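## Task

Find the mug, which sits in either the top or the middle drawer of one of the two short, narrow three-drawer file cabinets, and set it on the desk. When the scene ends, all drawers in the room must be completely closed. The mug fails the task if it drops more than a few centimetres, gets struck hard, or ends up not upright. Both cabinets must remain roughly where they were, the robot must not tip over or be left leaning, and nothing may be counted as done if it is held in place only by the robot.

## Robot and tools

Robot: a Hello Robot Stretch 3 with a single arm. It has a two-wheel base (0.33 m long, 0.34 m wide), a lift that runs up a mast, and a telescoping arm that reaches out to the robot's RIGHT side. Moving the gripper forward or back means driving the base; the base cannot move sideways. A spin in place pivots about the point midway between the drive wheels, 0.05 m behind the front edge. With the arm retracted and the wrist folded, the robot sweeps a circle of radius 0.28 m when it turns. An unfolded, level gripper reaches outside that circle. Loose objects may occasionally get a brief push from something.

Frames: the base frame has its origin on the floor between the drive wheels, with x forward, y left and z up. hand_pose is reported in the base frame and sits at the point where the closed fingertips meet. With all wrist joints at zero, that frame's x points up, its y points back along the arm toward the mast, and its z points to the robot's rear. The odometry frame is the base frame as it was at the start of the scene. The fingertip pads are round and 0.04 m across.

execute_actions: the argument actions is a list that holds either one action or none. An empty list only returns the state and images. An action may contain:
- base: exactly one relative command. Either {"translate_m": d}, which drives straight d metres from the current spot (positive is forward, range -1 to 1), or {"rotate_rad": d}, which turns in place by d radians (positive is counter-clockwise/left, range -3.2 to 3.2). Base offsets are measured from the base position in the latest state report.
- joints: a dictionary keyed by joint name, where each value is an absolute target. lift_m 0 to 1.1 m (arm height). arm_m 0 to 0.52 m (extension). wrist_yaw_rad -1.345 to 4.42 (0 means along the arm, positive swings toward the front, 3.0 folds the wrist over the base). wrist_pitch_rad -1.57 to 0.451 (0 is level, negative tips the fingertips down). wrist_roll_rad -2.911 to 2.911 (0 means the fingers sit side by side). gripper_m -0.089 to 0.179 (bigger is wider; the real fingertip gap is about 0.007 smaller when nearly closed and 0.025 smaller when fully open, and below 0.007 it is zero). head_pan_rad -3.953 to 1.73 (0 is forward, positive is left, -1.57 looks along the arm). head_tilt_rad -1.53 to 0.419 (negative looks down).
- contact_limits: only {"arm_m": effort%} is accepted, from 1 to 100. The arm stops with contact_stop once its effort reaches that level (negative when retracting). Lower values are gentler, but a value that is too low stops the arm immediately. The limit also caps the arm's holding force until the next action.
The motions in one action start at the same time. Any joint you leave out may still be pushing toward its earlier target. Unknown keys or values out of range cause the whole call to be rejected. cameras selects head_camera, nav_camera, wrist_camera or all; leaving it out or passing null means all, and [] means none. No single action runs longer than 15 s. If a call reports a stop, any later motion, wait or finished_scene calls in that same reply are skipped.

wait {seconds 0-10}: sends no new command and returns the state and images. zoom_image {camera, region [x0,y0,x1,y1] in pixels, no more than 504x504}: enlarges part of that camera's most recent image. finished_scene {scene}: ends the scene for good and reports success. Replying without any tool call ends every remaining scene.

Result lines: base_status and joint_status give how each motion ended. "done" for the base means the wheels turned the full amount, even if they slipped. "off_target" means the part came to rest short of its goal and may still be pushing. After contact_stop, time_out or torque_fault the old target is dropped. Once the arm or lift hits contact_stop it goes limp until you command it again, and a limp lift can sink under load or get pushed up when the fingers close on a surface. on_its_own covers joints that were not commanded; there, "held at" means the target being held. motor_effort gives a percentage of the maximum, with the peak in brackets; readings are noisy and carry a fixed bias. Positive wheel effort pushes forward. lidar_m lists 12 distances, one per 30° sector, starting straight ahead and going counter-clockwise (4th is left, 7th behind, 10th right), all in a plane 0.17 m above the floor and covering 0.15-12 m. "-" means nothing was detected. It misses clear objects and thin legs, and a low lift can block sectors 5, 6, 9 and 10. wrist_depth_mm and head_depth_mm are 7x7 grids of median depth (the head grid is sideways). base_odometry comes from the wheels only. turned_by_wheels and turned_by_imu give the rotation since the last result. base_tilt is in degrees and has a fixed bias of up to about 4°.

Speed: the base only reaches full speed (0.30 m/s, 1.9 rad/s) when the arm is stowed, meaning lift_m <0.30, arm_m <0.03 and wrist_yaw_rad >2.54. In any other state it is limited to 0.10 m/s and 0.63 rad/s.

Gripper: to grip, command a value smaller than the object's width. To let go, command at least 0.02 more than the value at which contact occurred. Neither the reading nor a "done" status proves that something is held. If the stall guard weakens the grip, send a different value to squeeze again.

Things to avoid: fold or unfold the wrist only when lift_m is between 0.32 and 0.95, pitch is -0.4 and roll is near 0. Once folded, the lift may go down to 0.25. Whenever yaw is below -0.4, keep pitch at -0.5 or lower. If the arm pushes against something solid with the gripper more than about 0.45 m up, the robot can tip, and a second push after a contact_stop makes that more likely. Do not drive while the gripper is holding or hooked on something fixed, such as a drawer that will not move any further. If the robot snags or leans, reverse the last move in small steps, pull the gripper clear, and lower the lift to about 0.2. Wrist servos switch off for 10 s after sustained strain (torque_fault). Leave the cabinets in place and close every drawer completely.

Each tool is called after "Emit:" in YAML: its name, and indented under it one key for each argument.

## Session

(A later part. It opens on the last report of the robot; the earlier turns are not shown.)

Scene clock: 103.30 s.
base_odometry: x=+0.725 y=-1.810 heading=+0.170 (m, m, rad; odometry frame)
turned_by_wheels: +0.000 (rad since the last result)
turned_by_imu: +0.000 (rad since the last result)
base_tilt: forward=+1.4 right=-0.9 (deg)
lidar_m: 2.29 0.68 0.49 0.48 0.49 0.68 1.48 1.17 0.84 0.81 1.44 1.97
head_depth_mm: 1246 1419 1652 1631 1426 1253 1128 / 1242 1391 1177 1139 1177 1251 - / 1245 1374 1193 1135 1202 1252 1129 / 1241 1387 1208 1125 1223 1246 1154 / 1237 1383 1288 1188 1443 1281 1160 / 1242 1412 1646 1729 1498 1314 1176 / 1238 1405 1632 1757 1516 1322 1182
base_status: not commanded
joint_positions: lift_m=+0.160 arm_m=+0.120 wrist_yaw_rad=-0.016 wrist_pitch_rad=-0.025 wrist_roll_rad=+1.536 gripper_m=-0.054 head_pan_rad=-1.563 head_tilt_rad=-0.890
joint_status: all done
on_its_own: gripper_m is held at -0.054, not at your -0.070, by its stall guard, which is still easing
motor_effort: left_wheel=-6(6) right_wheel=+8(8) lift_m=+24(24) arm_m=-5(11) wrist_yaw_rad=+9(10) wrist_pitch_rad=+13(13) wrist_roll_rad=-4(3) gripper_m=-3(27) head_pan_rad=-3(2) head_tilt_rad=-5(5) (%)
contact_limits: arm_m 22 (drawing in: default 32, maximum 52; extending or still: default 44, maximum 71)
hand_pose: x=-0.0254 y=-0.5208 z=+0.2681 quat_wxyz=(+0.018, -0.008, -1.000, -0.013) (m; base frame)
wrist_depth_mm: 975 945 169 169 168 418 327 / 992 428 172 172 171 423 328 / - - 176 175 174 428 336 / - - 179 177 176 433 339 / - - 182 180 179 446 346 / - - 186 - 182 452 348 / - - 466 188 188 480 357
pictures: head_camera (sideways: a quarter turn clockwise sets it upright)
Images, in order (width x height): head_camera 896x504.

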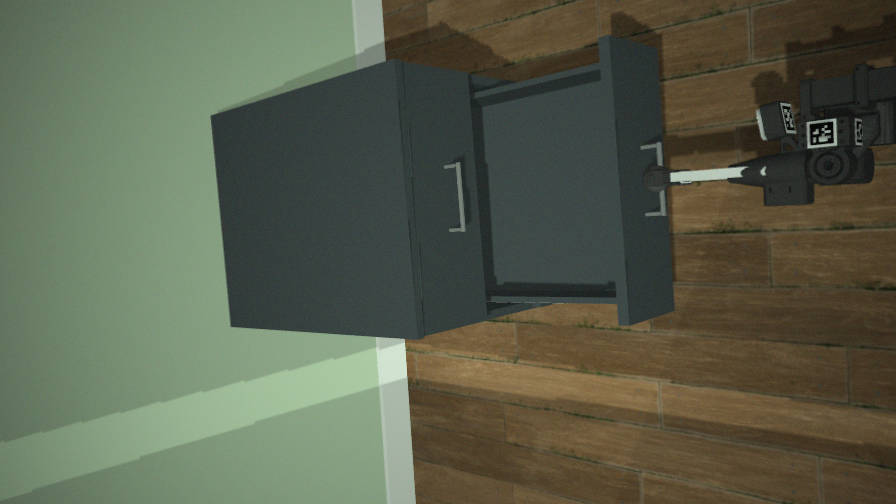

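Emit:
execute_actions:
  actions:
    - {"joints":{"arm_m":0.382},"contact_limits":{"arm_m":20}}
  cameras: []

Emit:
execute_actions:
  actions:
    - {"joints":{"gripper_m":0.05}}
  cameras: []

Emit:
execute_actions:
  actions:
    - {"joints":{"arm_m":0.3}}
  cameras: ["head_camera"]

Emit:
execute_actions:
  actions:
    - {"base":{"translate_m":-0.85}}
  cameras: ["head_camera","wrist_camera"]

Scene clock: 111.90 s.
base_odometry: x=+0.725 y=-1.810 heading=+0.170 (m, m, rad; odometry frame)
turned_by_wheels: +0.000 (rad since the last result)
turned_by_imu: +0.001 (rad since the last result)
base_tilt: forward=+1.5 right=-0.8 (deg)
lidar_m: 2.29 0.67 0.49 0.48 0.49 0.68 1.48 1.16 0.84 0.80 1.44 1.96
head_depth_mm: 1246 1422 1646 1639 1422 1257 1130 / 1246 1390 1179 1139 1378 1258 1140 / 1238 1372 1195 1133 1338 1261 1144 / 1242 1386 1212 1127 1386 1288 1155 / 1242 1383 1299 1191 1453 1303 1161 / 1239 1410 1649 1749 1492 1310 1174 / 1242 1406 1645 1765 1509 1321 1177
base_status: not commanded
joint_positions: lift_m=+0.160 arm_m=+0.382 wrist_yaw_rad=+0.001 wrist_pitch_rad=-0.026 wrist_roll_rad=+1.536 gripper_m=-0.050 head_pan_rad=-1.563 head_tilt_rad=-0.890
joint_status: all done
on_its_own: gripper_m is held at -0.051, not at your -0.070, by its stall guard, which is not easing now
motor_effort: left_wheel=-3(7) right_wheel=+1(10) lift_m=+24(24) arm_m=+3(5) wrist_yaw_rad=+0(10) wrist_pitch_rad=+14(14) wrist_roll_rad=-3(3) gripper_m=-20(20) head_pan_rad=-3(3) head_tilt_rad=-4(5) (%)
contact_limits: arm_m 20 (drawing in: default 32, maximum 52; extending or still: default 44, maximum 71)
hand_pose: x=-0.0211 y=-0.7823 z=+0.2680 quat_wxyz=(+0.018, +0.001, -1.000, -0.013) (m; base frame)
wrist_depth_mm: 169 168 167 166 166 166 166 / 173 173 171 170 169 170 169 / 175 176 175 174 174 173 173 / 180 180 179 177 177 177 176 / 183 183 182 180 180 181 180 / 188 188 186 - 184 185 184 / 191 192 190 190 189 188 188
pictures: none
No camera images: the call's "cameras" was empty. Leave "cameras" out to get every camera's image.

Scene clock: 113.40 s.
base_odometry: x=+0.725 y=-1.810 heading=+0.170 (m, m, rad; odometry frame)
turned_by_wheels: +0.000 (rad since the last result)
turned_by_imu: +0.000 (rad since the last result)
base_tilt: forward=+1.6 right=-0.8 (deg)
lidar_m: 2.29 0.68 0.49 0.48 0.49 0.67 1.48 1.16 0.84 0.80 1.44 1.97
head_depth_mm: 1245 1414 1645 1633 1428 1253 1128 / 1245 1387 1183 1136 1380 1265 1139 / 1243 1381 1191 1136 1336 1262 1146 / 1245 1385 1212 1124 1389 1290 1147 / 1246 1387 1299 1189 1455 1304 1166 / 1241 1407 1646 1746 1491 1312 1166 / 1240 1410 1636 1752 1519 1325 1176
base_status: not commanded
joint_positions: lift_m=+0.160 arm_m=+0.382 wrist_yaw_rad=+0.001 wrist_pitch_rad=-0.026 wrist_roll_rad=+1.535 gripper_m=+0.050 head_pan_rad=-1.563 head_tilt_rad=-0.890
joint_status: all done
motor_effort: left_wheel=-2(2) right_wheel=+1(1) lift_m=+24(24) arm_m=+3(3) wrist_yaw_rad=-1(1) wrist_pitch_rad=+14(14) wrist_roll_rad=-3(4) gripper_m=+1(82) head_pan_rad=-3(3) head_tilt_rad=-5(6) (%)
hand_pose: x=-0.0211 y=-0.7823 z=+0.2680 quat_wxyz=(+0.018, +0.001, -1.000, -0.013) (m; base frame)
wrist_depth_mm: 169 169 168 167 167 166 166 / 173 172 172 171 170 170 169 / 177 176 176 174 175 174 173 / 180 180 179 178 178 177 177 / 184 184 183 181 180 181 179 / 187 187 186 185 185 185 184 / 191 191 191 190 189 189 188
pictures: none
No camera images: the call's "cameras" was empty. Leave "cameras" out to get every camera's image.

Scene clock: 115.20 s.
base_odometry: x=+0.725 y=-1.810 heading=+0.170 (m, m, rad; odometry frame)
turned_by_wheels: +0.000 (rad since the last result)
turned_by_imu: +0.000 (rad since the last result)
base_tilt: forward=+1.5 right=-0.8 (deg)
lidar_m: 2.29 0.68 0.49 0.48 0.49 0.67 1.48 1.16 0.84 0.80 1.44 1.97
head_depth_mm: 1247 1420 1656 1639 1424 1256 1125 / 1246 1385 1177 1142 1377 1265 1132 / 1238 1377 1194 1133 1376 1241 1146 / 1241 1385 1208 1127 1382 1295 1151 / 1237 1384 1299 1192 1449 1306 1161 / 1238 1414 1642 1736 1493 1310 1165 / 1239 1408 1639 1757 1512 1322 1180
base_status: not commanded
joint_positions: lift_m=+0.160 arm_m=+0.300 wrist_yaw_rad=+0.001 wrist_pitch_rad=-0.025 wrist_roll_rad=+1.535 gripper_m=+0.050 head_pan_rad=-1.563 head_tilt_rad=-0.890
joint_status: all done
motor_effort: left_wheel=-2(2) right_wheel=+1(1) lift_m=+24(24) arm_m=-5(4) wrist_yaw_rad=+0(1) wrist_pitch_rad=+13(14) wrist_roll_rad=-3(3) gripper_m=+2(1) head_pan_rad=-3(4) head_tilt_rad=-5(5) (%)
hand_pose: x=-0.0211 y=-0.7008 z=+0.2680 quat_wxyz=(+0.018, +0.001, -1.000, -0.013) (m; base frame)
wrist_depth_mm: 248 247 245 245 244 242 242 / 253 252 249 249 248 247 247 / 259 256 255 255 254 253 251 / 265 262 263 259 259 260 257 / 270 268 267 266 262 265 263 / 276 271 273 270 272 269 269 / 898 279 280 279 277 275 274
pictures: head_camera (sideways: a quarter turn clockwise sets it upright)
Images, in order (width x height): head_camera 896x504.

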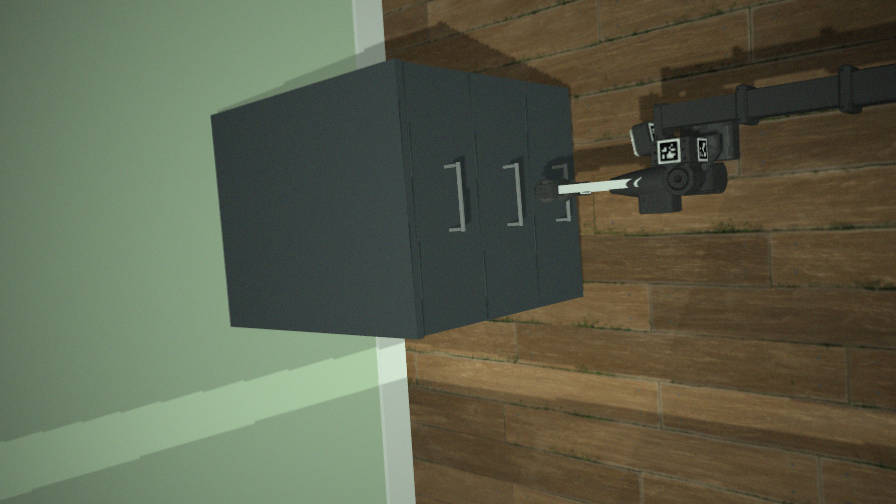

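Scene clock: 124.83 s.
base_odometry: x=-0.112 y=-1.954 heading=+0.170 (m, m, rad; odometry frame)
turned_by_wheels: +0.000 (rad since the last result)
turned_by_imu: +0.000 (rad since the last result)
base_tilt: forward=+1.6 right=-0.6 (deg)
lidar_m: 1.84 0.68 0.49 0.48 0.50 0.65 0.63 0.65 0.86 0.82 1.03 1.14
head_depth_mm: 1244 1389 1168 1168 1394 1257 1122 / 1247 1351 1178 1130 1381 1266 1145 / 1240 1376 1193 1153 1376 1235 1143 / 1239 1384 1238 1216 1434 1290 1148 / 1240 1410 1636 1725 1484 1297 1157 / 1238 1411 1640 1739 1496 1315 1171 / 1240 1410 1600 1664 1501 1324 1187
base_status: done
joint_positions: lift_m=+0.160 arm_m=+0.300 wrist_yaw_rad=+0.001 wrist_pitch_rad=-0.025 wrist_roll_rad=+1.535 gripper_m=+0.050 head_pan_rad=-1.563 head_tilt_rad=-0.890
joint_status: not commanded
motor_effort: left_wheel=-2(10) right_wheel=+2(2) lift_m=+24(24) arm_m=-5(4) wrist_yaw_rad=-1(1) wrist_pitch_rad=+14(13) wrist_roll_rad=-4(4) gripper_m=+0(1) head_pan_rad=-3(3) head_tilt_rad=-5(5) (%)
hand_pose: x=-0.0211 y=-0.7008 z=+0.2680 quat_wxyz=(+0.018, +0.001, -1.000, -0.013) (m; base frame)
wrist_depth_mm: 262 259 261 259 258 258 257 / 268 267 265 264 264 262 263 / 275 272 271 269 269 267 267 / 279 277 277 275 276 273 275 / 849 284 283 282 279 279 279 / 885 289 289 286 287 284 284 / 912 914 917 897 890 603 358
pictures: head_camera (sideways: a quarter turn clockwise sets it upright), wrist_camera
Images, in order (width x height): head_camera 896x504, wrist_camera 644x364.

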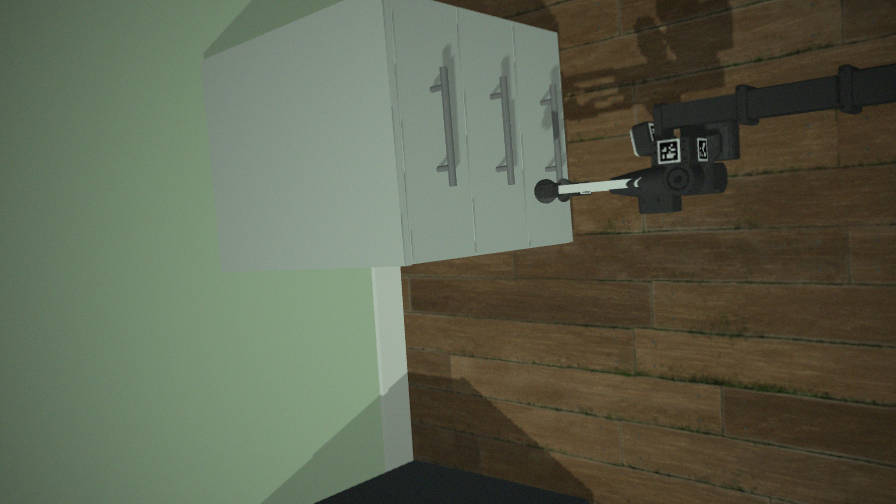

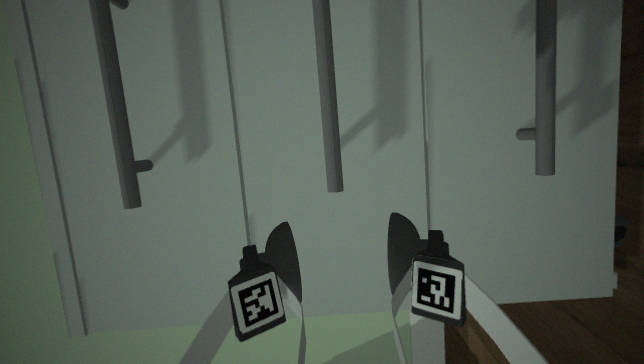

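Emit:
execute_actions:
  actions:
    - {"base":{"translate_m":-0.11},"joints":{"arm_m":0.33}}
  cameras: []

Emit:
execute_actions:
  actions:
    - {"joints":{"arm_m":0.399},"contact_limits":{"arm_m":15}}
  cameras: ["wrist_camera"]

Emit:
execute_actions:
  actions:
    - {"joints":{"gripper_m":-0.07}}
  cameras: []

Emit:
execute_actions:
  actions:
    - {"joints":{"arm_m":0.13},"contact_limits":{"arm_m":22}}
  cameras: ["head_camera"]

Scene clock: 134.27 s.
base_odometry: x=-0.221 y=-1.973 heading=+0.170 (m, m, rad; odometry frame)
turned_by_wheels: +0.000 (rad since the last result)
turned_by_imu: +0.000 (rad since the last result)
base_tilt: forward=+1.4 right=-0.7 (deg)
lidar_m: 1.84 0.68 0.50 0.48 0.49 0.54 0.52 0.54 0.74 0.82 1.09 1.15
head_depth_mm: 1247 1418 1648 1641 1419 1258 1133 / 1240 1388 1186 1161 1399 1268 1138 / 1241 1380 1189 1131 1373 1247 1140 / 1241 1385 1209 1152 1387 1286 1153 / 1241 1389 1303 1249 1459 1305 1163 / 1235 1410 1642 1736 1499 1309 1173 / 1235 1412 1631 1757 1515 1323 1178
base_status: done
joint_positions: lift_m=+0.160 arm_m=+0.330 wrist_yaw_rad=+0.001 wrist_pitch_rad=-0.025 wrist_roll_rad=+1.535 gripper_m=+0.050 head_pan_rad=-1.563 head_tilt_rad=-0.890
joint_status: all done
motor_effort: left_wheel=-3(10) right_wheel=+2(2) lift_m=+24(24) arm_m=+5(6) wrist_yaw_rad=-1(1) wrist_pitch_rad=+14(14) wrist_roll_rad=-4(3) gripper_m=+1(1) head_pan_rad=-3(3) head_tilt_rad=-5(5) (%)
hand_pose: x=-0.0211 y=-0.7302 z=+0.2680 quat_wxyz=(+0.018, +0.001, -1.000, -0.013) (m; base frame)
wrist_depth_mm: 237 236 234 236 233 233 232 / 241 240 240 238 238 238 236 / 246 244 245 243 243 241 239 / 252 250 250 248 249 248 246 / 258 255 255 252 251 252 249 / 264 261 259 259 260 257 256 / 271 266 266 266 265 262 260
pictures: none
No camera images: the call's "cameras" was empty. Leave "cameras" out to get every camera's image.

Scene clock: 135.97 s.
base_odometry: x=-0.221 y=-1.973 heading=+0.170 (m, m, rad; odometry frame)
turned_by_wheels: +0.000 (rad since the last result)
turned_by_imu: +0.000 (rad since the last result)
base_tilt: forward=+1.5 right=-0.8 (deg)
lidar_m: 1.83 0.68 0.49 0.48 0.50 0.54 0.52 0.54 0.74 0.82 1.10 1.15
head_depth_mm: 1245 1420 1646 1641 1421 1257 1132 / 1243 1387 1179 1167 1392 1262 1133 / 1242 1379 1189 1129 1348 1258 1143 / 1243 1378 1215 1151 1387 1291 1148 / 1236 1385 1299 1252 1455 1301 1165 / 1237 1409 1635 1741 1496 1308 1172 / 1237 1404 1635 1761 1511 1323 1177
base_status: not commanded
joint_positions: lift_m=+0.160 arm_m=+0.399 wrist_yaw_rad=+0.001 wrist_pitch_rad=-0.025 wrist_roll_rad=+1.535 gripper_m=+0.050 head_pan_rad=-1.563 head_tilt_rad=-0.890
joint_status: all done
motor_effort: left_wheel=-2(3) right_wheel=+3(2) lift_m=+24(24) arm_m=+5(5) wrist_yaw_rad=-1(1) wrist_pitch_rad=+13(14) wrist_roll_rad=-4(4) gripper_m=+1(1) head_pan_rad=-2(3) head_tilt_rad=-5(6) (%)
contact_limits: arm_m 15 (drawing in: default 32, maximum 52; extending or still: default 44, maximum 71)
hand_pose: x=-0.0211 y=-0.7992 z=+0.2681 quat_wxyz=(+0.018, +0.001, -1.000, -0.013) (m; base frame)
wrist_depth_mm: 170 170 170 169 168 168 167 / 174 174 172 171 172 171 170 / 177 177 176 174 175 175 174 / 181 181 181 179 179 178 177 / 185 185 183 183 181 182 180 / 190 188 187 185 187 185 185 / 192 192 193 191 191 189 189
pictures: wrist_camera
Images, in order (width x height): wrist_camera 644x364.

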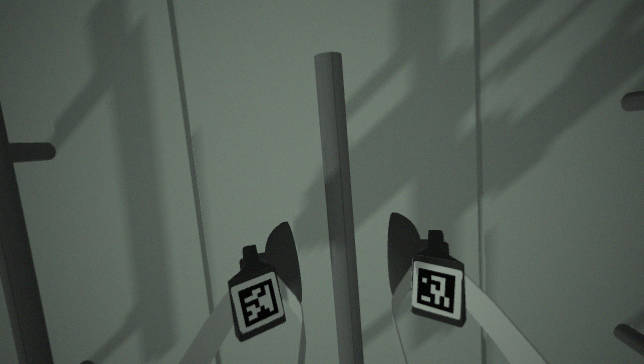

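Scene clock: 137.67 s.
base_odometry: x=-0.221 y=-1.973 heading=+0.170 (m, m, rad; odometry frame)
turned_by_wheels: +0.000 (rad since the last result)
turned_by_imu: +0.000 (rad since the last result)
base_tilt: forward=+1.6 right=-0.7 (deg)
lidar_m: 1.84 0.68 0.50 0.48 0.50 0.54 0.52 0.54 0.74 0.82 1.10 1.15
head_depth_mm: 1252 1416 1649 1635 1424 1257 1125 / 1238 1389 1184 1162 1395 1262 1133 / 1236 1379 1195 1130 1348 1261 1145 / 1238 1385 1209 1152 1391 1289 1149 / 1240 1385 1302 1254 1452 1299 1162 / 1237 1409 1645 1738 1498 1316 1170 / 1240 1413 1636 1756 1506 1324 1182
base_status: not commanded
joint_positions: lift_m=+0.160 arm_m=+0.399 wrist_yaw_rad=+0.001 wrist_pitch_rad=-0.025 wrist_roll_rad=+1.536 gripper_m=-0.069 head_pan_rad=-1.563 head_tilt_rad=-0.890
joint_status: all done
motor_effort: left_wheel=-3(3) right_wheel=+2(2) lift_m=+24(24) arm_m=+2(5) wrist_yaw_rad=-1(1) wrist_pitch_rad=+13(13) wrist_roll_rad=-4(3) gripper_m=-28(97) head_pan_rad=-3(3) head_tilt_rad=-5(5) (%)
hand_pose: x=-0.0211 y=-0.7994 z=+0.2681 quat_wxyz=(+0.018, +0.001, -1.000, -0.013) (m; base frame)
wrist_depth_mm: 171 170 168 167 167 167 166 / 174 173 172 170 170 171 170 / 177 177 175 173 173 174 173 / 181 181 179 177 177 178 177 / 185 184 183 180 180 181 181 / 189 187 186 - 184 185 184 / 192 193 192 190 190 189 188
pictures: none
No camera images: the call's "cameras" was empty. Leave "cameras" out to get every camera's image.

Scene clock: 140.87 s.
base_odometry: x=-0.221 y=-1.973 heading=+0.170 (m, m, rad; odometry frame)
turned_by_wheels: +0.000 (rad since the last result)
turned_by_imu: +0.000 (rad since the last result)
base_tilt: forward=+1.6 right=-0.7 (deg)
lidar_m: 1.84 0.68 0.50 0.48 0.50 0.53 0.52 0.54 0.74 0.82 1.10 1.14
head_depth_mm: 1243 1415 1653 1648 1421 1251 1125 / 1240 1387 1181 1165 1177 1252 - / 1238 1384 1194 1129 1187 1273 1108 / 1240 1381 1207 1151 1219 1264 1151 / 1231 1388 1296 1284 1461 1284 1159 / 1231 1412 1626 1743 1487 1313 1172 / 1241 1409 1640 1756 1520 1320 1177
base_status: not commanded
joint_positions: lift_m=+0.160 arm_m=+0.130 wrist_yaw_rad=-0.019 wrist_pitch_rad=-0.025 wrist_roll_rad=+1.536 gripper_m=-0.053 head_pan_rad=-1.563 head_tilt_rad=-0.890
joint_status: all done
on_its_own: gripper_m is held at -0.054, not at your -0.070, by its stall guard, which is still easing
motor_effort: left_wheel=-7(7) right_wheel=+10(9) lift_m=+24(24) arm_m=-5(9) wrist_yaw_rad=+12(12) wrist_pitch_rad=+13(13) wrist_roll_rad=-4(3) gripper_m=-12(28) head_pan_rad=-3(3) head_tilt_rad=-5(5) (%)
contact_limits: arm_m 22 (drawing in: default 32, maximum 52; extending or still: default 44, maximum 71)
hand_pose: x=-0.0263 y=-0.5308 z=+0.2682 quat_wxyz=(+0.018, -0.009, -1.000, -0.013) (m; base frame)
wrist_depth_mm: 957 949 171 170 169 425 328 / 972 440 173 172 171 429 329 / - 980 176 175 175 438 334 / - - 180 178 178 444 341 / - - 183 165 181 449 347 / - - 186 - 183 459 350 / - - 469 188 187 483 358
pictures: head_camera (sideways: a quarter turn clockwise sets it upright)
Images, in order (width x height): head_camera 896x504.

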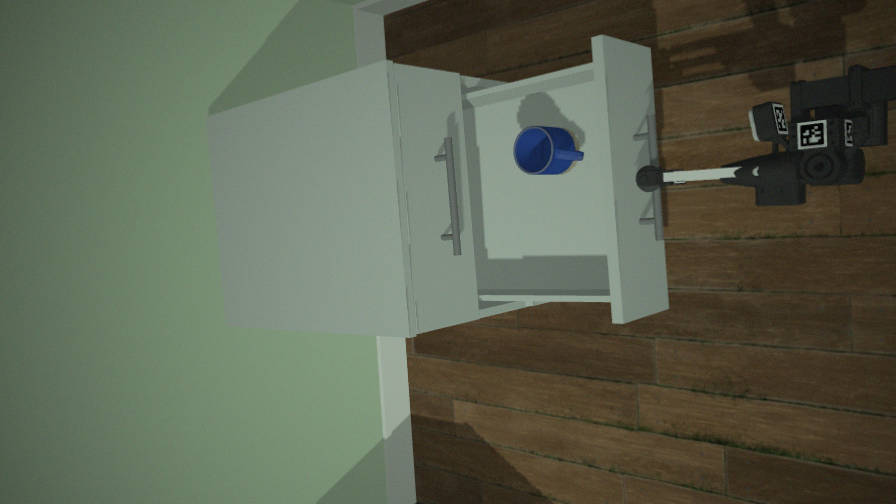

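Emit:
execute_actions:
  actions:
    - {"joints":{"arm_m":0.065,"wrist_yaw_rad":-0.03},"contact_limits":{"arm_m":14}}
  cameras: []

Emit:
execute_actions:
  actions:
    - {"joints":{"gripper_m":0.05}}
  cameras: []

Emit:
execute_actions:
  actions:
    - {"joints":{"arm_m":0.005}}
  cameras: []

Emit:
execute_actions:
  actions:
    - {"base":{"translate_m":-0.06},"joints":{"lift_m":0.54,"wrist_roll_rad":-0.07,"wrist_yaw_rad":0,"gripper_m":0.13}}
  cameras: []

Emit:
execute_actions:
  actions:
    - {"joints":{"arm_m":0.5,"wrist_pitch_rad":-1.5}}
  cameras: ["head_camera","wrist_camera"]

Scene clock: 150.97 s.
base_odometry: x=-0.221 y=-1.973 heading=+0.170 (m, m, rad; odometry frame)
turned_by_wheels: +0.000 (rad since the last result)
turned_by_imu: +0.001 (rad since the last result)
base_tilt: forward=+1.4 right=-0.8 (deg)
lidar_m: 1.84 0.68 0.50 0.48 0.49 0.54 0.52 0.54 0.74 0.82 1.10 1.15
head_depth_mm: 1246 1417 1652 1638 1421 1221 1122 / 1245 1388 1180 1168 1159 1206 1165 / 1244 1383 1195 1130 1190 1056 1171 / 1240 1385 1208 1153 1221 1093 1152 / 1239 1385 1299 1285 1452 1268 1161 / 1234 1413 1645 1744 1500 1307 1171 / 1238 1405 1639 1753 1506 1325 1180
base_status: not commanded
joint_positions: lift_m=+0.160 arm_m=+0.065 wrist_yaw_rad=-0.030 wrist_pitch_rad=-0.026 wrist_roll_rad=+1.536 gripper_m=-0.047 head_pan_rad=-1.563 head_tilt_rad=-0.890
joint_status: all done
on_its_own: gripper_m is held at -0.048, not at your -0.070, by its stall guard, which is not easing now
motor_effort: left_wheel=-4(7) right_wheel=+3(11) lift_m=+24(24) arm_m=-5(6) wrist_yaw_rad=+0(11) wrist_pitch_rad=+14(14) wrist_roll_rad=-4(4) gripper_m=-21(20) head_pan_rad=-4(3) head_tilt_rad=-5(4) (%)
contact_limits: arm_m 14 (drawing in: default 32, maximum 52; extending or still: default 44, maximum 71)
hand_pose: x=-0.0291 y=-0.4657 z=+0.2679 quat_wxyz=(+0.018, -0.015, -1.000, -0.014) (m; base frame)
wrist_depth_mm: - - 171 171 170 447 325 / - - 175 173 173 458 331 / - - 177 175 176 470 333 / - - 180 178 178 475 340 / - - 183 164 180 464 345 / - - 187 - 184 470 353 / - - - 187 187 499 358
pictures: none
No camera images: the call's "cameras" was empty. Leave "cameras" out to get every camera's image.

Scene clock: 152.43 s.
base_odometry: x=-0.221 y=-1.973 heading=+0.170 (m, m, rad; odometry frame)
turned_by_wheels: +0.000 (rad since the last result)
turned_by_imu: +0.000 (rad since the last result)
base_tilt: forward=+1.6 right=-0.8 (deg)
lidar_m: 1.84 0.68 0.50 0.48 0.49 0.54 0.52 0.54 0.74 0.82 1.10 1.15
head_depth_mm: 1247 1419 1647 1635 1429 1221 1127 / 1242 1390 1180 1165 1157 1205 1167 / 1243 1377 1194 1124 1189 1215 1167 / 1238 1386 1213 1145 1222 1094 1148 / 1239 1383 1298 1284 1461 1264 1160 / 1242 1403 1639 1741 1501 1315 1167 / 1244 1408 1641 1766 1508 1327 1183
base_status: not commanded
joint_positions: lift_m=+0.160 arm_m=+0.065 wrist_yaw_rad=-0.031 wrist_pitch_rad=-0.026 wrist_roll_rad=+1.536 gripper_m=+0.050 head_pan_rad=-1.563 head_tilt_rad=-0.890
joint_status: all done
motor_effort: left_wheel=-4(4) right_wheel=+3(3) lift_m=+25(24) arm_m=-4(5) wrist_yaw_rad=+1(0) wrist_pitch_rad=+14(14) wrist_roll_rad=-3(4) gripper_m=+1(84) head_pan_rad=-3(3) head_tilt_rad=-5(6) (%)
hand_pose: x=-0.0292 y=-0.4656 z=+0.2679 quat_wxyz=(+0.018, -0.015, -1.000, -0.014) (m; base frame)
wrist_depth_mm: - - 172 172 171 449 329 / - - 176 174 174 461 329 / - - 179 178 177 468 335 / - - 181 180 179 482 342 / - - 184 182 182 459 345 / - - 535 185 186 487 350 / - - 192 189 188 446 357
pictures: none
No camera images: the call's "cameras" was empty. Leave "cameras" out to get every camera's image.

Scene clock: 154.03 s.
base_odometry: x=-0.221 y=-1.973 heading=+0.170 (m, m, rad; odometry frame)
turned_by_wheels: +0.000 (rad since the last result)
turned_by_imu: +0.000 (rad since the last result)
base_tilt: forward=+1.6 right=-0.7 (deg)
lidar_m: 1.84 0.68 0.50 0.48 0.50 0.54 0.52 0.54 0.74 0.82 1.10 1.15
head_depth_mm: 1243 1413 1654 1640 1427 1222 1127 / 1243 1381 1179 1169 1157 1210 1151 / 1242 1384 1194 1128 1194 1137 1160 / 1239 1384 1211 1153 1220 1097 1156 / 1238 1381 1296 1276 1452 1260 1164 / 1237 1415 1634 1741 1500 1312 1175 / 1236 1408 1639 1761 1512 1329 1183
base_status: not commanded
joint_positions: lift_m=+0.160 arm_m=+0.005 wrist_yaw_rad=-0.031 wrist_pitch_rad=-0.026 wrist_roll_rad=+1.536 gripper_m=+0.050 head_pan_rad=-1.563 head_tilt_rad=-0.890
joint_status: all done
motor_effort: left_wheel=-4(4) right_wheel=+3(3) lift_m=+24(24) arm_m=-4(6) wrist_yaw_rad=+0(0) wrist_pitch_rad=+14(14) wrist_roll_rad=-4(4) gripper_m=+1(0) head_pan_rad=-2(3) head_tilt_rad=-5(5) (%)
hand_pose: x=-0.0292 y=-0.4057 z=+0.2680 quat_wxyz=(+0.018, -0.015, -1.000, -0.013) (m; base frame)
wrist_depth_mm: - - 231 230 228 481 326 / - - 236 233 233 491 331 / - - 239 236 236 510 335 / - - 571 239 240 517 340 / - - 590 242 243 534 347 / - - - 247 248 502 350 / - - - 254 252 610 357
pictures: none
No camera images: the call's "cameras" was empty. Leave "cameras" out to get every camera's image.

Scene clock: 158.33 s.
base_odometry: x=-0.280 y=-1.983 heading=+0.170 (m, m, rad; odometry frame)
turned_by_wheels: +0.000 (rad since the last result)
turned_by_imu: +0.000 (rad since the last result)
base_tilt: forward=+1.5 right=-0.9 (deg)
lidar_m: 1.84 0.69 0.49 0.48 0.50 0.47 0.46 0.47 0.65 0.82 0.85 1.15
head_depth_mm: 1245 1417 1608 1616 1424 1261 1158 / 1240 1413 1578 1313 1317 1203 - / 1245 1378 1194 1160 1184 1037 1137 / 1235 1380 1208 1155 1229 1054 1155 / 1230 1385 1229 1149 1258 1142 1163 / 1237 1409 1590 1706 1496 1309 1169 / 1235 1421 1637 1760 1508 1329 1183
base_status: done
joint_positions: lift_m=+0.540 arm_m=+0.005 wrist_yaw_rad=-0.002 wrist_pitch_rad=-0.024 wrist_roll_rad=-0.066 gripper_m=+0.130 head_pan_rad=-1.563 head_tilt_rad=-0.890
joint_status: all done
motor_effort: left_wheel=-2(11) right_wheel=+2(5) lift_m=+34(37) arm_m=-4(5) wrist_yaw_rad=+1(0) wrist_pitch_rad=+13(14) wrist_roll_rad=-2(4) gripper_m=+1(83) head_pan_rad=-3(3) head_tilt_rad=-5(5) (%)
hand_pose: x=-0.0220 y=-0.4059 z=+0.6482 quat_wxyz=(+0.730, +0.008, -0.683, -0.009) (m; base frame)
wrist_depth_mm: - - - - - 785 530 / - - - - - 814 533 / - - - - - 824 544 / - - - - - 819 543 / 939 - 647 602 723 771 541 / 936 - 593 608 615 - 528 / 913 - 712 728 731 867 590
pictures: none
No camera images: the call's "cameras" was empty. Leave "cameras" out to get every camera's image.

Scene clock: 163.17 s.
base_odometry: x=-0.280 y=-1.983 heading=+0.170 (m, m, rad; odometry frame)
turned_by_wheels: +0.000 (rad since the last result)
turned_by_imu: +0.000 (rad since the last result)
base_tilt: forward=+1.6 right=-0.8 (deg)
lidar_m: 1.84 0.69 0.50 0.48 0.50 0.47 0.46 0.47 0.65 0.82 0.85 1.15
head_depth_mm: 1245 1418 1626 1625 1434 - - / 1241 1417 1573 1296 1175 1210 1136 / 1239 1378 1226 1313 1182 1219 1145 / 1238 1389 1208 1151 1221 1054 1153 / 1237 1384 1226 1147 1253 1143 1159 / 1239 1407 1593 1716 1490 1305 1172 / 1237 1412 1635 1758 1516 1324 1181
base_status: not commanded
joint_positions: lift_m=+0.540 arm_m=+0.500 wrist_yaw_rad=-0.002 wrist_pitch_rad=-1.494 wrist_roll_rad=-0.067 gripper_m=+0.130 head_pan_rad=-1.563 head_tilt_rad=-0.890
joint_status: all done
motor_effort: left_wheel=-2(2) right_wheel=+2(1) lift_m=+34(34) arm_m=+5(6) wrist_yaw_rad=+1(1) wrist_pitch_rad=-3(11) wrist_roll_rad=-2(2) gripper_m=+1(1) head_pan_rad=-2(4) head_tilt_rad=-5(5) (%)
hand_pose: x=-0.0216 y=-0.6403 z=+0.4212 quat_wxyz=(+0.535, +0.496, -0.501, -0.465) (m; base frame)
wrist_depth_mm: 303 357 356 353 345 549 514 / 308 360 358 356 352 560 519 / 313 365 358 359 355 563 522 / 451 369 366 353 357 575 532 / 595 373 369 367 364 575 536 / 596 338 375 372 369 - 519 / 614 326 349 340 326 322 586
pictures: head_camera (sideways: a quarter turn clockwise sets it upright), wrist_camera
Images, in order (width x height): head_camera 896x504, wrist_camera 644x364.

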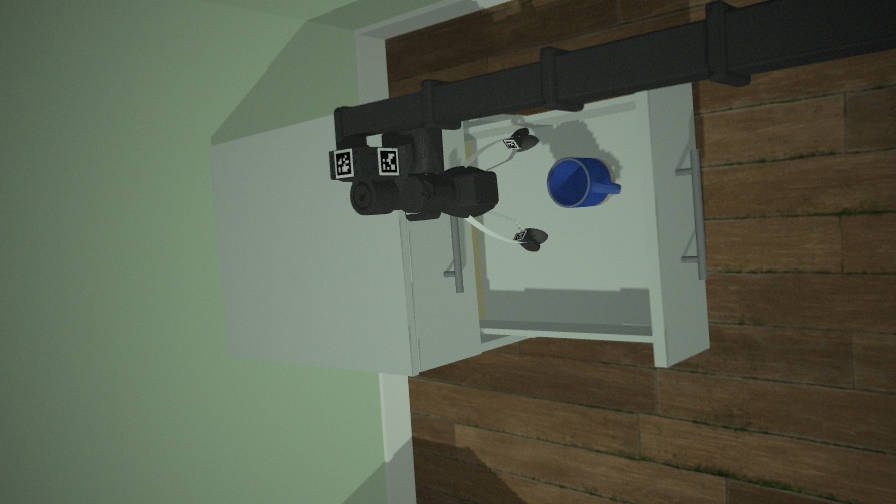

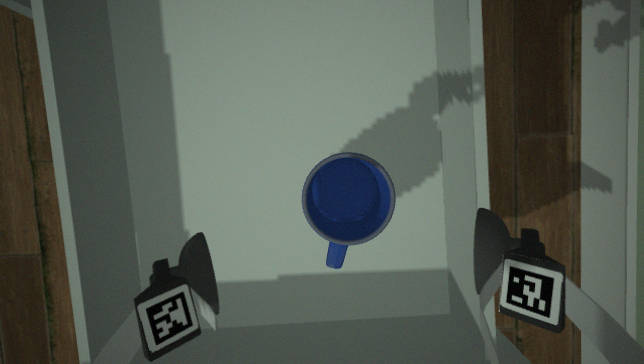

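Emit:
execute_actions:
  actions:
    - {"base":{"translate_m":-0.01},"joints":{"arm_m":0.513,"lift_m":0.45}}
  cameras: ["wrist_camera"]

Scene clock: 169.10 s.
base_odometry: x=-0.290 y=-1.985 heading=+0.170 (m, m, rad; odometry frame)
turned_by_wheels: +0.000 (rad since the last result)
turned_by_imu: +0.000 (rad since the last result)
base_tilt: forward=+1.5 right=-0.8 (deg)
lidar_m: 1.84 0.68 0.50 0.48 0.50 0.46 0.45 0.46 0.64 0.82 0.85 1.15
head_depth_mm: 1246 1419 1606 1602 1434 1276 - / 1241 1407 1579 1660 1169 1210 1128 / 1239 1382 1195 - 1166 1219 1145 / 1238 1388 1209 1155 1218 1052 1150 / 1235 1385 1223 1156 1228 1137 1160 / 1239 1414 1606 1702 1491 1309 1168 / 1235 1410 1640 1759 1516 1326 1179
base_status: done
joint_positions: lift_m=+0.450 arm_m=+0.513 wrist_yaw_rad=-0.002 wrist_pitch_rad=-1.494 wrist_roll_rad=-0.067 gripper_m=+0.130 head_pan_rad=-1.563 head_tilt_rad=-0.890
joint_status: all done
motor_effort: left_wheel=-2(9) right_wheel=+2(2) lift_m=+24(28) arm_m=+5(6) wrist_yaw_rad=+1(1) wrist_pitch_rad=-3(3) wrist_roll_rad=-2(2) gripper_m=+1(0) head_pan_rad=-2(3) head_tilt_rad=-5(5) (%)
hand_pose: x=-0.0216 y=-0.6532 z=+0.3316 quat_wxyz=(+0.535, +0.496, -0.501, -0.465) (m; base frame)
wrist_depth_mm: 273 270 269 266 262 210 462 / 275 273 271 266 265 215 466 / 277 275 274 272 269 220 477 / 279 281 278 267 271 210 478 / 282 282 281 268 273 197 483 / 280 285 282 216 276 - 489 / 277 289 286 286 281 226 497
pictures: wrist_camera
Images, in order (width x height): wrist_camera 644x364.

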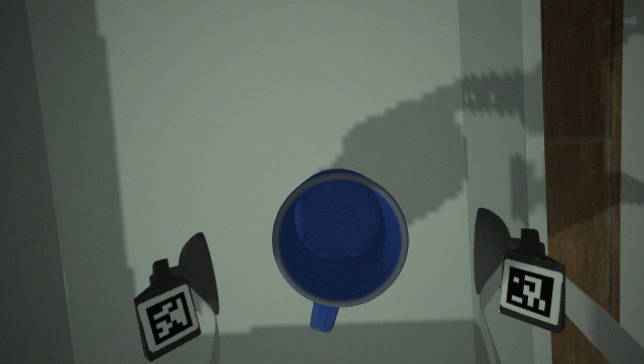

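Emit:
execute_actions:
  actions:
    - {"joints":{"lift_m":0.388,"gripper_m":0.12}}
  cameras: ["wrist_camera"]

Emit:
execute_actions:
  actions:
    - {"joints":{"gripper_m":0.01}}
  cameras: ["wrist_camera"]

Emit:
execute_actions:
  actions:
    - {"joints":{"lift_m":0.405}}
  cameras: ["wrist_camera","head_camera"]

Scene clock: 176.50 s.
base_odometry: x=-0.290 y=-1.985 heading=+0.170 (m, m, rad; odometry frame)
turned_by_wheels: +0.000 (rad since the last result)
turned_by_imu: +0.000 (rad since the last result)
base_tilt: forward=+1.5 right=-0.8 (deg)
lidar_m: 1.84 0.68 0.50 0.48 0.50 0.46 0.45 0.47 0.63 0.83 0.85 1.15
head_depth_mm: 1245 1412 1613 1609 1427 1262 1139 / 1241 1414 1574 1634 1277 1218 1137 / 1244 1373 1189 1096 1158 1215 1143 / 1244 1390 1210 1154 1218 1055 1151 / 1240 1383 1229 1147 1228 1139 1160 / 1237 1409 1595 1708 1496 1309 1170 / 1237 1408 1624 1760 1517 1327 1179
base_status: not commanded
joint_positions: lift_m=+0.388 arm_m=+0.513 wrist_yaw_rad=-0.002 wrist_pitch_rad=-1.494 wrist_roll_rad=-0.067 gripper_m=+0.120 head_pan_rad=-1.563 head_tilt_rad=-0.890
joint_status: all done
motor_effort: left_wheel=-3(3) right_wheel=+2(1) lift_m=+24(24) arm_m=+5(5) wrist_yaw_rad=+1(1) wrist_pitch_rad=-3(3) wrist_roll_rad=-2(2) gripper_m=+1(45) head_pan_rad=-3(4) head_tilt_rad=-6(4) (%)
hand_pose: x=-0.0216 y=-0.6532 z=+0.2696 quat_wxyz=(+0.535, +0.496, -0.501, -0.465) (m; base frame)
wrist_depth_mm: 211 209 208 206 204 196 131 / 213 211 209 207 206 200 132 / 214 213 212 209 208 204 134 / 217 216 213 206 210 208 137 / 220 219 216 206 205 185 139 / 222 221 189 200 166 - 135 / 224 223 221 148 150 215 136
pictures: wrist_camera
Images, in order (width x height): wrist_camera 644x364.

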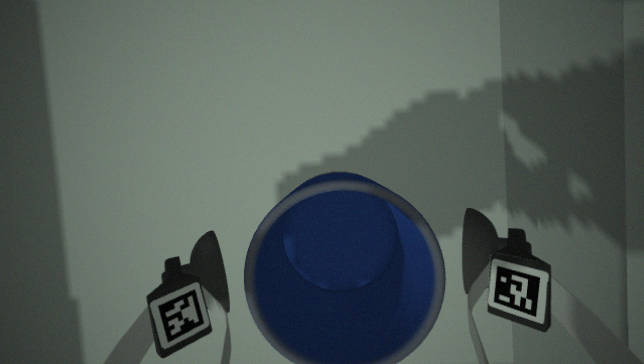

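Scene clock: 178.10 s.
base_odometry: x=-0.290 y=-1.985 heading=+0.170 (m, m, rad; odometry frame)
turned_by_wheels: +0.000 (rad since the last result)
turned_by_imu: +0.000 (rad since the last result)
base_tilt: forward=+1.5 right=-0.8 (deg)
lidar_m: 1.84 0.68 0.50 0.48 0.49 0.46 0.45 0.46 0.63 0.82 0.85 1.15
head_depth_mm: 1242 1423 1598 1608 1427 1259 1141 / 1237 1417 1570 1630 1262 1214 1134 / 1240 1380 1195 1098 1158 1220 1140 / 1239 1376 1208 1153 1216 1051 1152 / 1238 1383 1229 1145 1235 1139 1162 / 1233 1416 1600 1701 1492 1303 1168 / 1234 1409 1631 1750 1518 1323 1179
base_status: not commanded
joint_positions: lift_m=+0.388 arm_m=+0.513 wrist_yaw_rad=-0.002 wrist_pitch_rad=-1.494 wrist_roll_rad=-0.067 gripper_m=+0.011 head_pan_rad=-1.563 head_tilt_rad=-0.890
joint_status: all done
motor_effort: left_wheel=-3(3) right_wheel=+2(1) lift_m=+25(25) arm_m=+5(5) wrist_yaw_rad=+1(1) wrist_pitch_rad=-3(3) wrist_roll_rad=-2(2) gripper_m=-27(97) head_pan_rad=-3(3) head_tilt_rad=-5(5) (%)
hand_pose: x=-0.0216 y=-0.6532 z=+0.2695 quat_wxyz=(+0.535, +0.496, -0.501, -0.465) (m; base frame)
wrist_depth_mm: 210 207 206 205 204 195 131 / 212 211 209 207 205 199 133 / 215 213 211 210 207 204 135 / 216 216 213 204 210 208 136 / 220 218 216 204 191 199 138 / 222 221 138 200 165 187 141 / 224 223 220 148 143 216 136
pictures: wrist_camera
Images, in order (width x height): wrist_camera 644x364.

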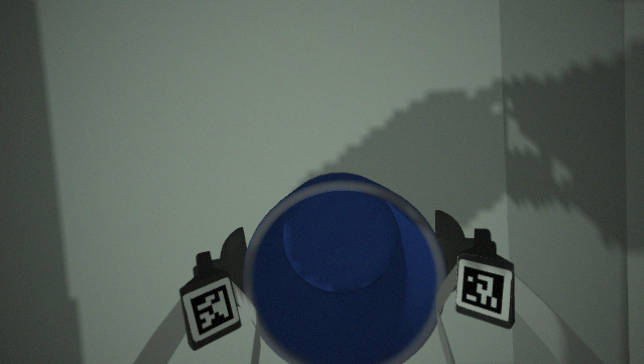

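Scene clock: 178.97 s.
base_odometry: x=-0.290 y=-1.985 heading=+0.170 (m, m, rad; odometry frame)
turned_by_wheels: +0.000 (rad since the last result)
turned_by_imu: +0.000 (rad since the last result)
base_tilt: forward=+1.5 right=-0.7 (deg)
lidar_m: 1.85 0.68 0.50 0.48 0.50 0.46 0.45 0.46 0.63 0.82 0.85 1.15
head_depth_mm: 1245 1415 1614 1607 1424 1265 1138 / 1238 1413 1573 1654 1230 1210 1133 / 1240 1375 1191 1089 1156 1213 1146 / 1247 1382 1208 1152 1222 1051 1151 / 1239 1382 1221 1146 1233 1138 1163 / 1238 1417 1596 1695 1496 1307 1169 / 1238 1405 1629 1759 1505 1325 1180
base_status: not commanded
joint_positions: lift_m=+0.405 arm_m=+0.513 wrist_yaw_rad=-0.002 wrist_pitch_rad=-1.494 wrist_roll_rad=-0.067 gripper_m=+0.015 head_pan_rad=-1.563 head_tilt_rad=-0.890
joint_status: all done
motor_effort: left_wheel=-3(3) right_wheel=+2(2) lift_m=+36(37) arm_m=+5(5) wrist_yaw_rad=+1(1) wrist_pitch_rad=-3(3) wrist_roll_rad=-2(2) gripper_m=-25(26) head_pan_rad=-2(3) head_tilt_rad=-5(5) (%)
hand_pose: x=-0.0216 y=-0.6532 z=+0.2861 quat_wxyz=(+0.535, +0.496, -0.501, -0.465) (m; base frame)
wrist_depth_mm: 226 225 223 220 220 195 144 / 229 227 225 224 222 199 146 / 232 230 229 226 224 204 149 / 234 233 230 203 226 208 151 / 237 235 232 204 190 199 154 / 240 237 138 201 164 187 157 / 243 241 239 147 143 229 155
pictures: head_camera (sideways: a quarter turn clockwise sets it upright), wrist_camera
Images, in order (width x height): head_camera 896x504, wrist_camera 644x364.

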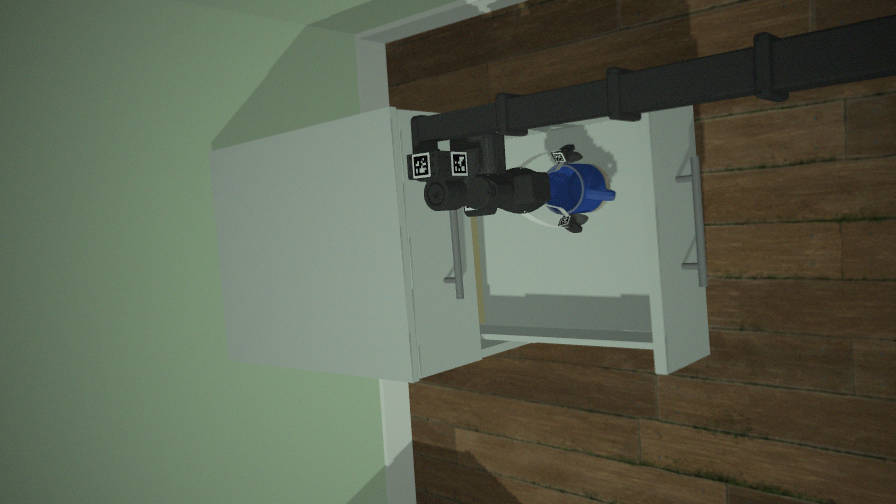

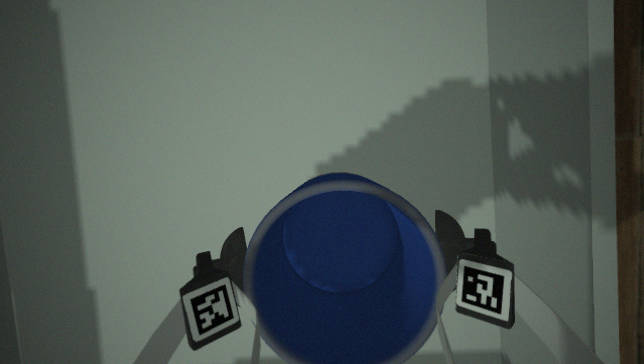

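Emit:
wait:
  seconds: 5

Scene clock: 189.80 s.
base_odometry: x=-0.290 y=-1.985 heading=+0.170 (m, m, rad; odometry frame)
turned_by_wheels: +0.000 (rad since the last result)
turned_by_imu: +0.001 (rad since the last result)
base_tilt: forward=+1.5 right=-0.7 (deg)
lidar_m: 1.84 0.68 0.50 0.48 0.49 0.46 0.45 0.46 0.64 0.82 0.85 1.15
head_depth_mm: 1243 1414 1597 1602 1432 1269 1144 / 1243 1409 1573 1662 1229 1209 1135 / 1240 1378 1195 1087 1159 1216 1144 / 1234 1378 1208 1153 1218 1053 1152 / 1245 1387 1225 1146 1227 1138 1162 / 1233 1404 1598 1707 1505 1306 1170 / 1236 1405 1643 1767 1508 1325 1181
base_status: not commanded
joint_positions: lift_m=+0.405 arm_m=+0.513 wrist_yaw_rad=-0.002 wrist_pitch_rad=-1.494 wrist_roll_rad=-0.067 gripper_m=+0.031 head_pan_rad=-1.563 head_tilt_rad=-0.890
joint_status: all done
on_its_own: gripper_m is held at +0.029, not at your +0.010, by its stall guard, which is not easing now
motor_effort: left_wheel=-3(3) right_wheel=+2(2) lift_m=+35(37) arm_m=+5(5) wrist_yaw_rad=+1(1) wrist_pitch_rad=-3(3) wrist_roll_rad=-2(2) gripper_m=-19(26) head_pan_rad=-3(3) head_tilt_rad=-5(5) (%)
hand_pose: x=-0.0216 y=-0.6532 z=+0.2861 quat_wxyz=(+0.535, +0.496, -0.501, -0.465) (m; base frame)
wrist_depth_mm: 225 225 224 221 219 196 144 / 228 227 225 223 220 200 147 / 230 229 227 227 224 204 148 / 235 232 230 204 226 209 151 / 237 234 232 205 190 199 154 / 238 237 138 201 164 187 156 / 242 240 238 148 143 229 154
wait: 5.00 s; at rest from the start
pictures: head_camera (sideways: a quarter turn clockwise sets it upright), nav_camera (sideways: a quarter turn counterclockwise sets it upright), wrist_camera
Images, in order (width x height): head_camera 896x504, nav_camera 672x504, wrist_camera 644x364.

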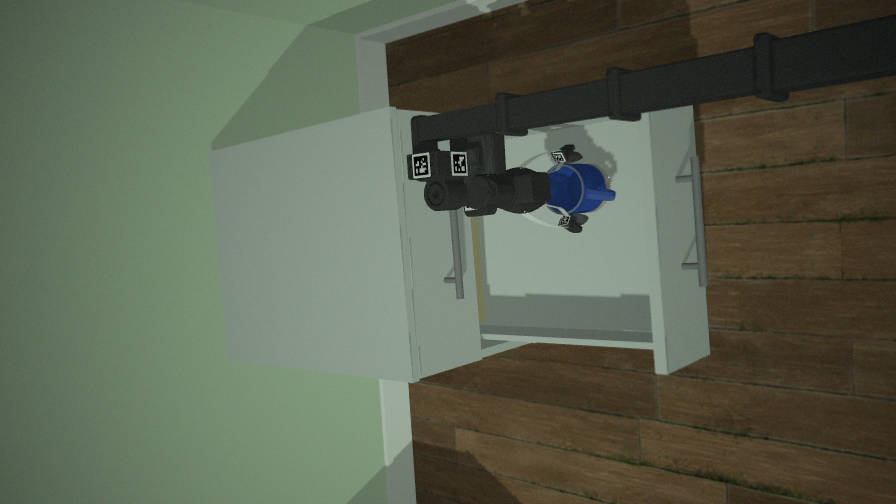

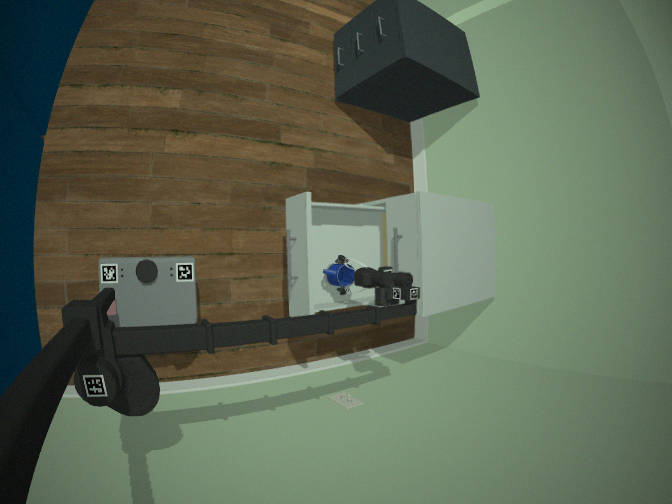

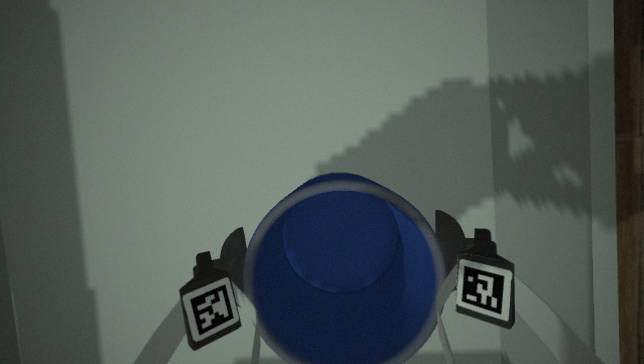

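Emit:
execute_actions:
  actions:
    - {"joints":{"lift_m":0.56}}
  cameras: []

Emit:
execute_actions:
  actions:
    - {"base":{"translate_m":0.21},"joints":{"arm_m":0.17,"head_tilt_rad":-1.1}}
  cameras: []

Emit:
execute_actions:
  actions:
    - {"joints":{"lift_m":0.19}}
  cameras: ["wrist_camera","head_camera"]

Scene clock: 197.40 s.
base_odometry: x=-0.290 y=-1.985 heading=+0.170 (m, m, rad; odometry frame)
turned_by_wheels: +0.000 (rad since the last result)
turned_by_imu: +0.000 (rad since the last result)
base_tilt: forward=+1.5 right=-0.7 (deg)
lidar_m: 1.84 0.68 0.50 0.48 0.50 0.46 0.45 0.47 0.63 0.83 0.85 1.15
head_depth_mm: 1240 1416 1610 1622 1426 - - / 1239 1416 1592 1254 1175 1206 1133 / 1241 1382 1263 1133 1163 1219 1138 / 1242 1381 1207 1155 1214 1054 1151 / 1236 1382 1223 1153 1232 1137 1161 / 1233 1411 1594 1709 1498 1310 1166 / 1233 1402 1631 1757 1513 1323 1179
base_status: not commanded
joint_positions: lift_m=+0.560 arm_m=+0.513 wrist_yaw_rad=-0.002 wrist_pitch_rad=-1.494 wrist_roll_rad=-0.067 gripper_m=+0.031 head_pan_rad=-1.563 head_tilt_rad=-0.890
joint_status: all done
on_its_own: gripper_m is held at +0.029, not at your +0.010, by its stall guard, which is not easing now
motor_effort: left_wheel=-3(2) right_wheel=+2(2) lift_m=+35(34) arm_m=+5(5) wrist_yaw_rad=+1(1) wrist_pitch_rad=-3(3) wrist_roll_rad=-2(2) gripper_m=-20(20) head_pan_rad=-3(3) head_tilt_rad=-5(6) (%)
hand_pose: x=-0.0216 y=-0.6532 z=+0.4411 quat_wxyz=(+0.535, +0.496, -0.501, -0.465) (m; base frame)
wrist_depth_mm: 302 377 374 373 367 573 504 / 602 379 380 375 366 571 507 / 467 382 381 381 375 582 509 / 609 386 386 204 376 588 513 / 621 392 386 204 190 589 525 / 628 387 138 200 165 590 523 / 631 355 351 148 143 609 509
pictures: none
No camera images: the call's "cameras" was empty. Leave "cameras" out to get every camera's image.

Scene clock: 201.13 s.
base_odometry: x=-0.083 y=-1.949 heading=+0.170 (m, m, rad; odometry frame)
turned_by_wheels: +0.000 (rad since the last result)
turned_by_imu: +0.000 (rad since the last result)
base_tilt: forward=+1.6 right=-0.7 (deg)
lidar_m: 1.85 0.68 0.50 0.48 0.50 0.68 0.66 0.68 0.86 0.82 1.01 1.14
head_depth_mm: 1250 1065 1211 1180 1278 - - / 1232 1073 1272 1233 1266 1190 - / 1257 1092 1172 1240 859 1196 - / 1282 1147 1551 1435 1325 1209 1110 / 1358 1609 1650 1476 1336 1217 1118 / 1361 1599 1677 1493 1348 1233 1131 / 1349 1577 1629 1482 1367 1237 1136
base_status: done
joint_positions: lift_m=+0.560 arm_m=+0.170 wrist_yaw_rad=-0.001 wrist_pitch_rad=-1.495 wrist_roll_rad=-0.068 gripper_m=+0.031 head_pan_rad=-1.563 head_tilt_rad=-1.086
joint_status: all done
on_its_own: gripper_m is held at +0.029, not at your +0.010, by its stall guard, which is not easing now
motor_effort: left_wheel=-2(3) right_wheel=+2(9) lift_m=+36(36) arm_m=-4(7) wrist_yaw_rad=+0(1) wrist_pitch_rad=-3(3) wrist_roll_rad=-1(2) gripper_m=-20(20) head_pan_rad=-3(3) head_tilt_rad=-7(24) (%)
hand_pose: x=-0.0216 y=-0.3107 z=+0.4411 quat_wxyz=(+0.536, +0.497, -0.500, -0.465) (m; base frame)
wrist_depth_mm: 599 588 582 304 315 312 336 / 596 601 590 585 584 584 575 / 610 600 590 593 581 588 582 / 621 612 609 203 599 590 586 / 627 615 614 205 190 592 588 / 630 618 139 200 162 595 600 / 639 626 633 147 136 616 605
pictures: none
No camera images: the call's "cameras" was empty. Leave "cameras" out to get every camera's image.

Scene clock: 205.33 s.
base_odometry: x=-0.083 y=-1.949 heading=+0.170 (m, m, rad; odometry frame)
turned_by_wheels: +0.000 (rad since the last result)
turned_by_imu: +0.000 (rad since the last result)
base_tilt: forward=+1.5 right=-0.7 (deg)
lidar_m: 1.84 0.68 0.50 0.48 0.50 0.68 0.66 0.68 0.86 0.82 1.01 1.14
head_depth_mm: 1249 1065 1210 1178 1276 1183 - / 1235 1076 1268 1197 1268 1194 - / 1247 1094 1173 1204 1286 1184 - / 1276 1145 1560 1437 1318 1209 1111 / 1359 1614 1657 1474 1332 1214 1121 / 1356 1605 1674 1494 1348 1232 1132 / 1355 1579 1627 1480 1353 1235 1136
base_status: not commanded
joint_positions: lift_m=+0.190 arm_m=+0.170 wrist_yaw_rad=-0.001 wrist_pitch_rad=-1.495 wrist_roll_rad=-0.068 gripper_m=+0.031 head_pan_rad=-1.563 head_tilt_rad=-1.086
joint_status: all done
on_its_own: gripper_m is held at +0.029, not at your +0.010, by its stall guard, which is not easing now
motor_effort: left_wheel=-3(3) right_wheel=+2(2) lift_m=+26(30) arm_m=-5(5) wrist_yaw_rad=+0(1) wrist_pitch_rad=-3(3) wrist_roll_rad=-1(1) gripper_m=-20(20) head_pan_rad=-4(3) head_tilt_rad=-7(7) (%)
hand_pose: x=-0.0216 y=-0.3107 z=+0.0715 quat_wxyz=(+0.536, +0.497, -0.500, -0.465) (m; base frame)
wrist_depth_mm: 230 228 225 224 223 220 219 / 233 230 229 226 225 223 221 / 235 232 231 230 228 226 224 / 238 235 234 204 229 228 226 / 240 238 235 205 191 230 229 / 243 240 139 200 165 232 231 / 246 244 242 148 143 236 233
pictures: head_camera (sideways: a quarter turn clockwise sets it upright), wrist_camera
Images, in order (width x height): head_camera 896x504, wrist_camera 644x364.

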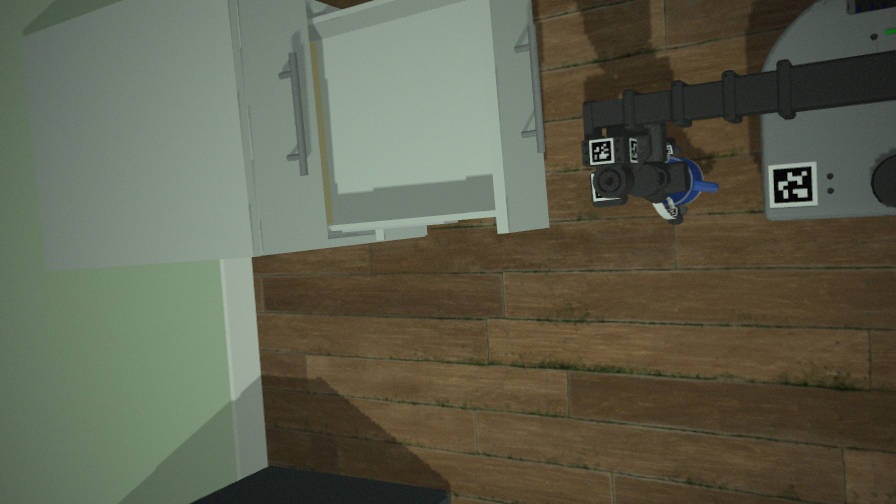

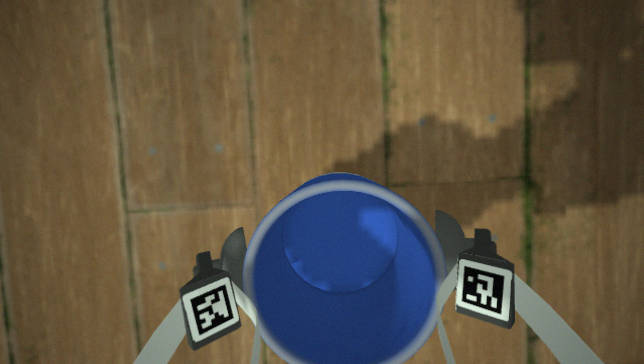

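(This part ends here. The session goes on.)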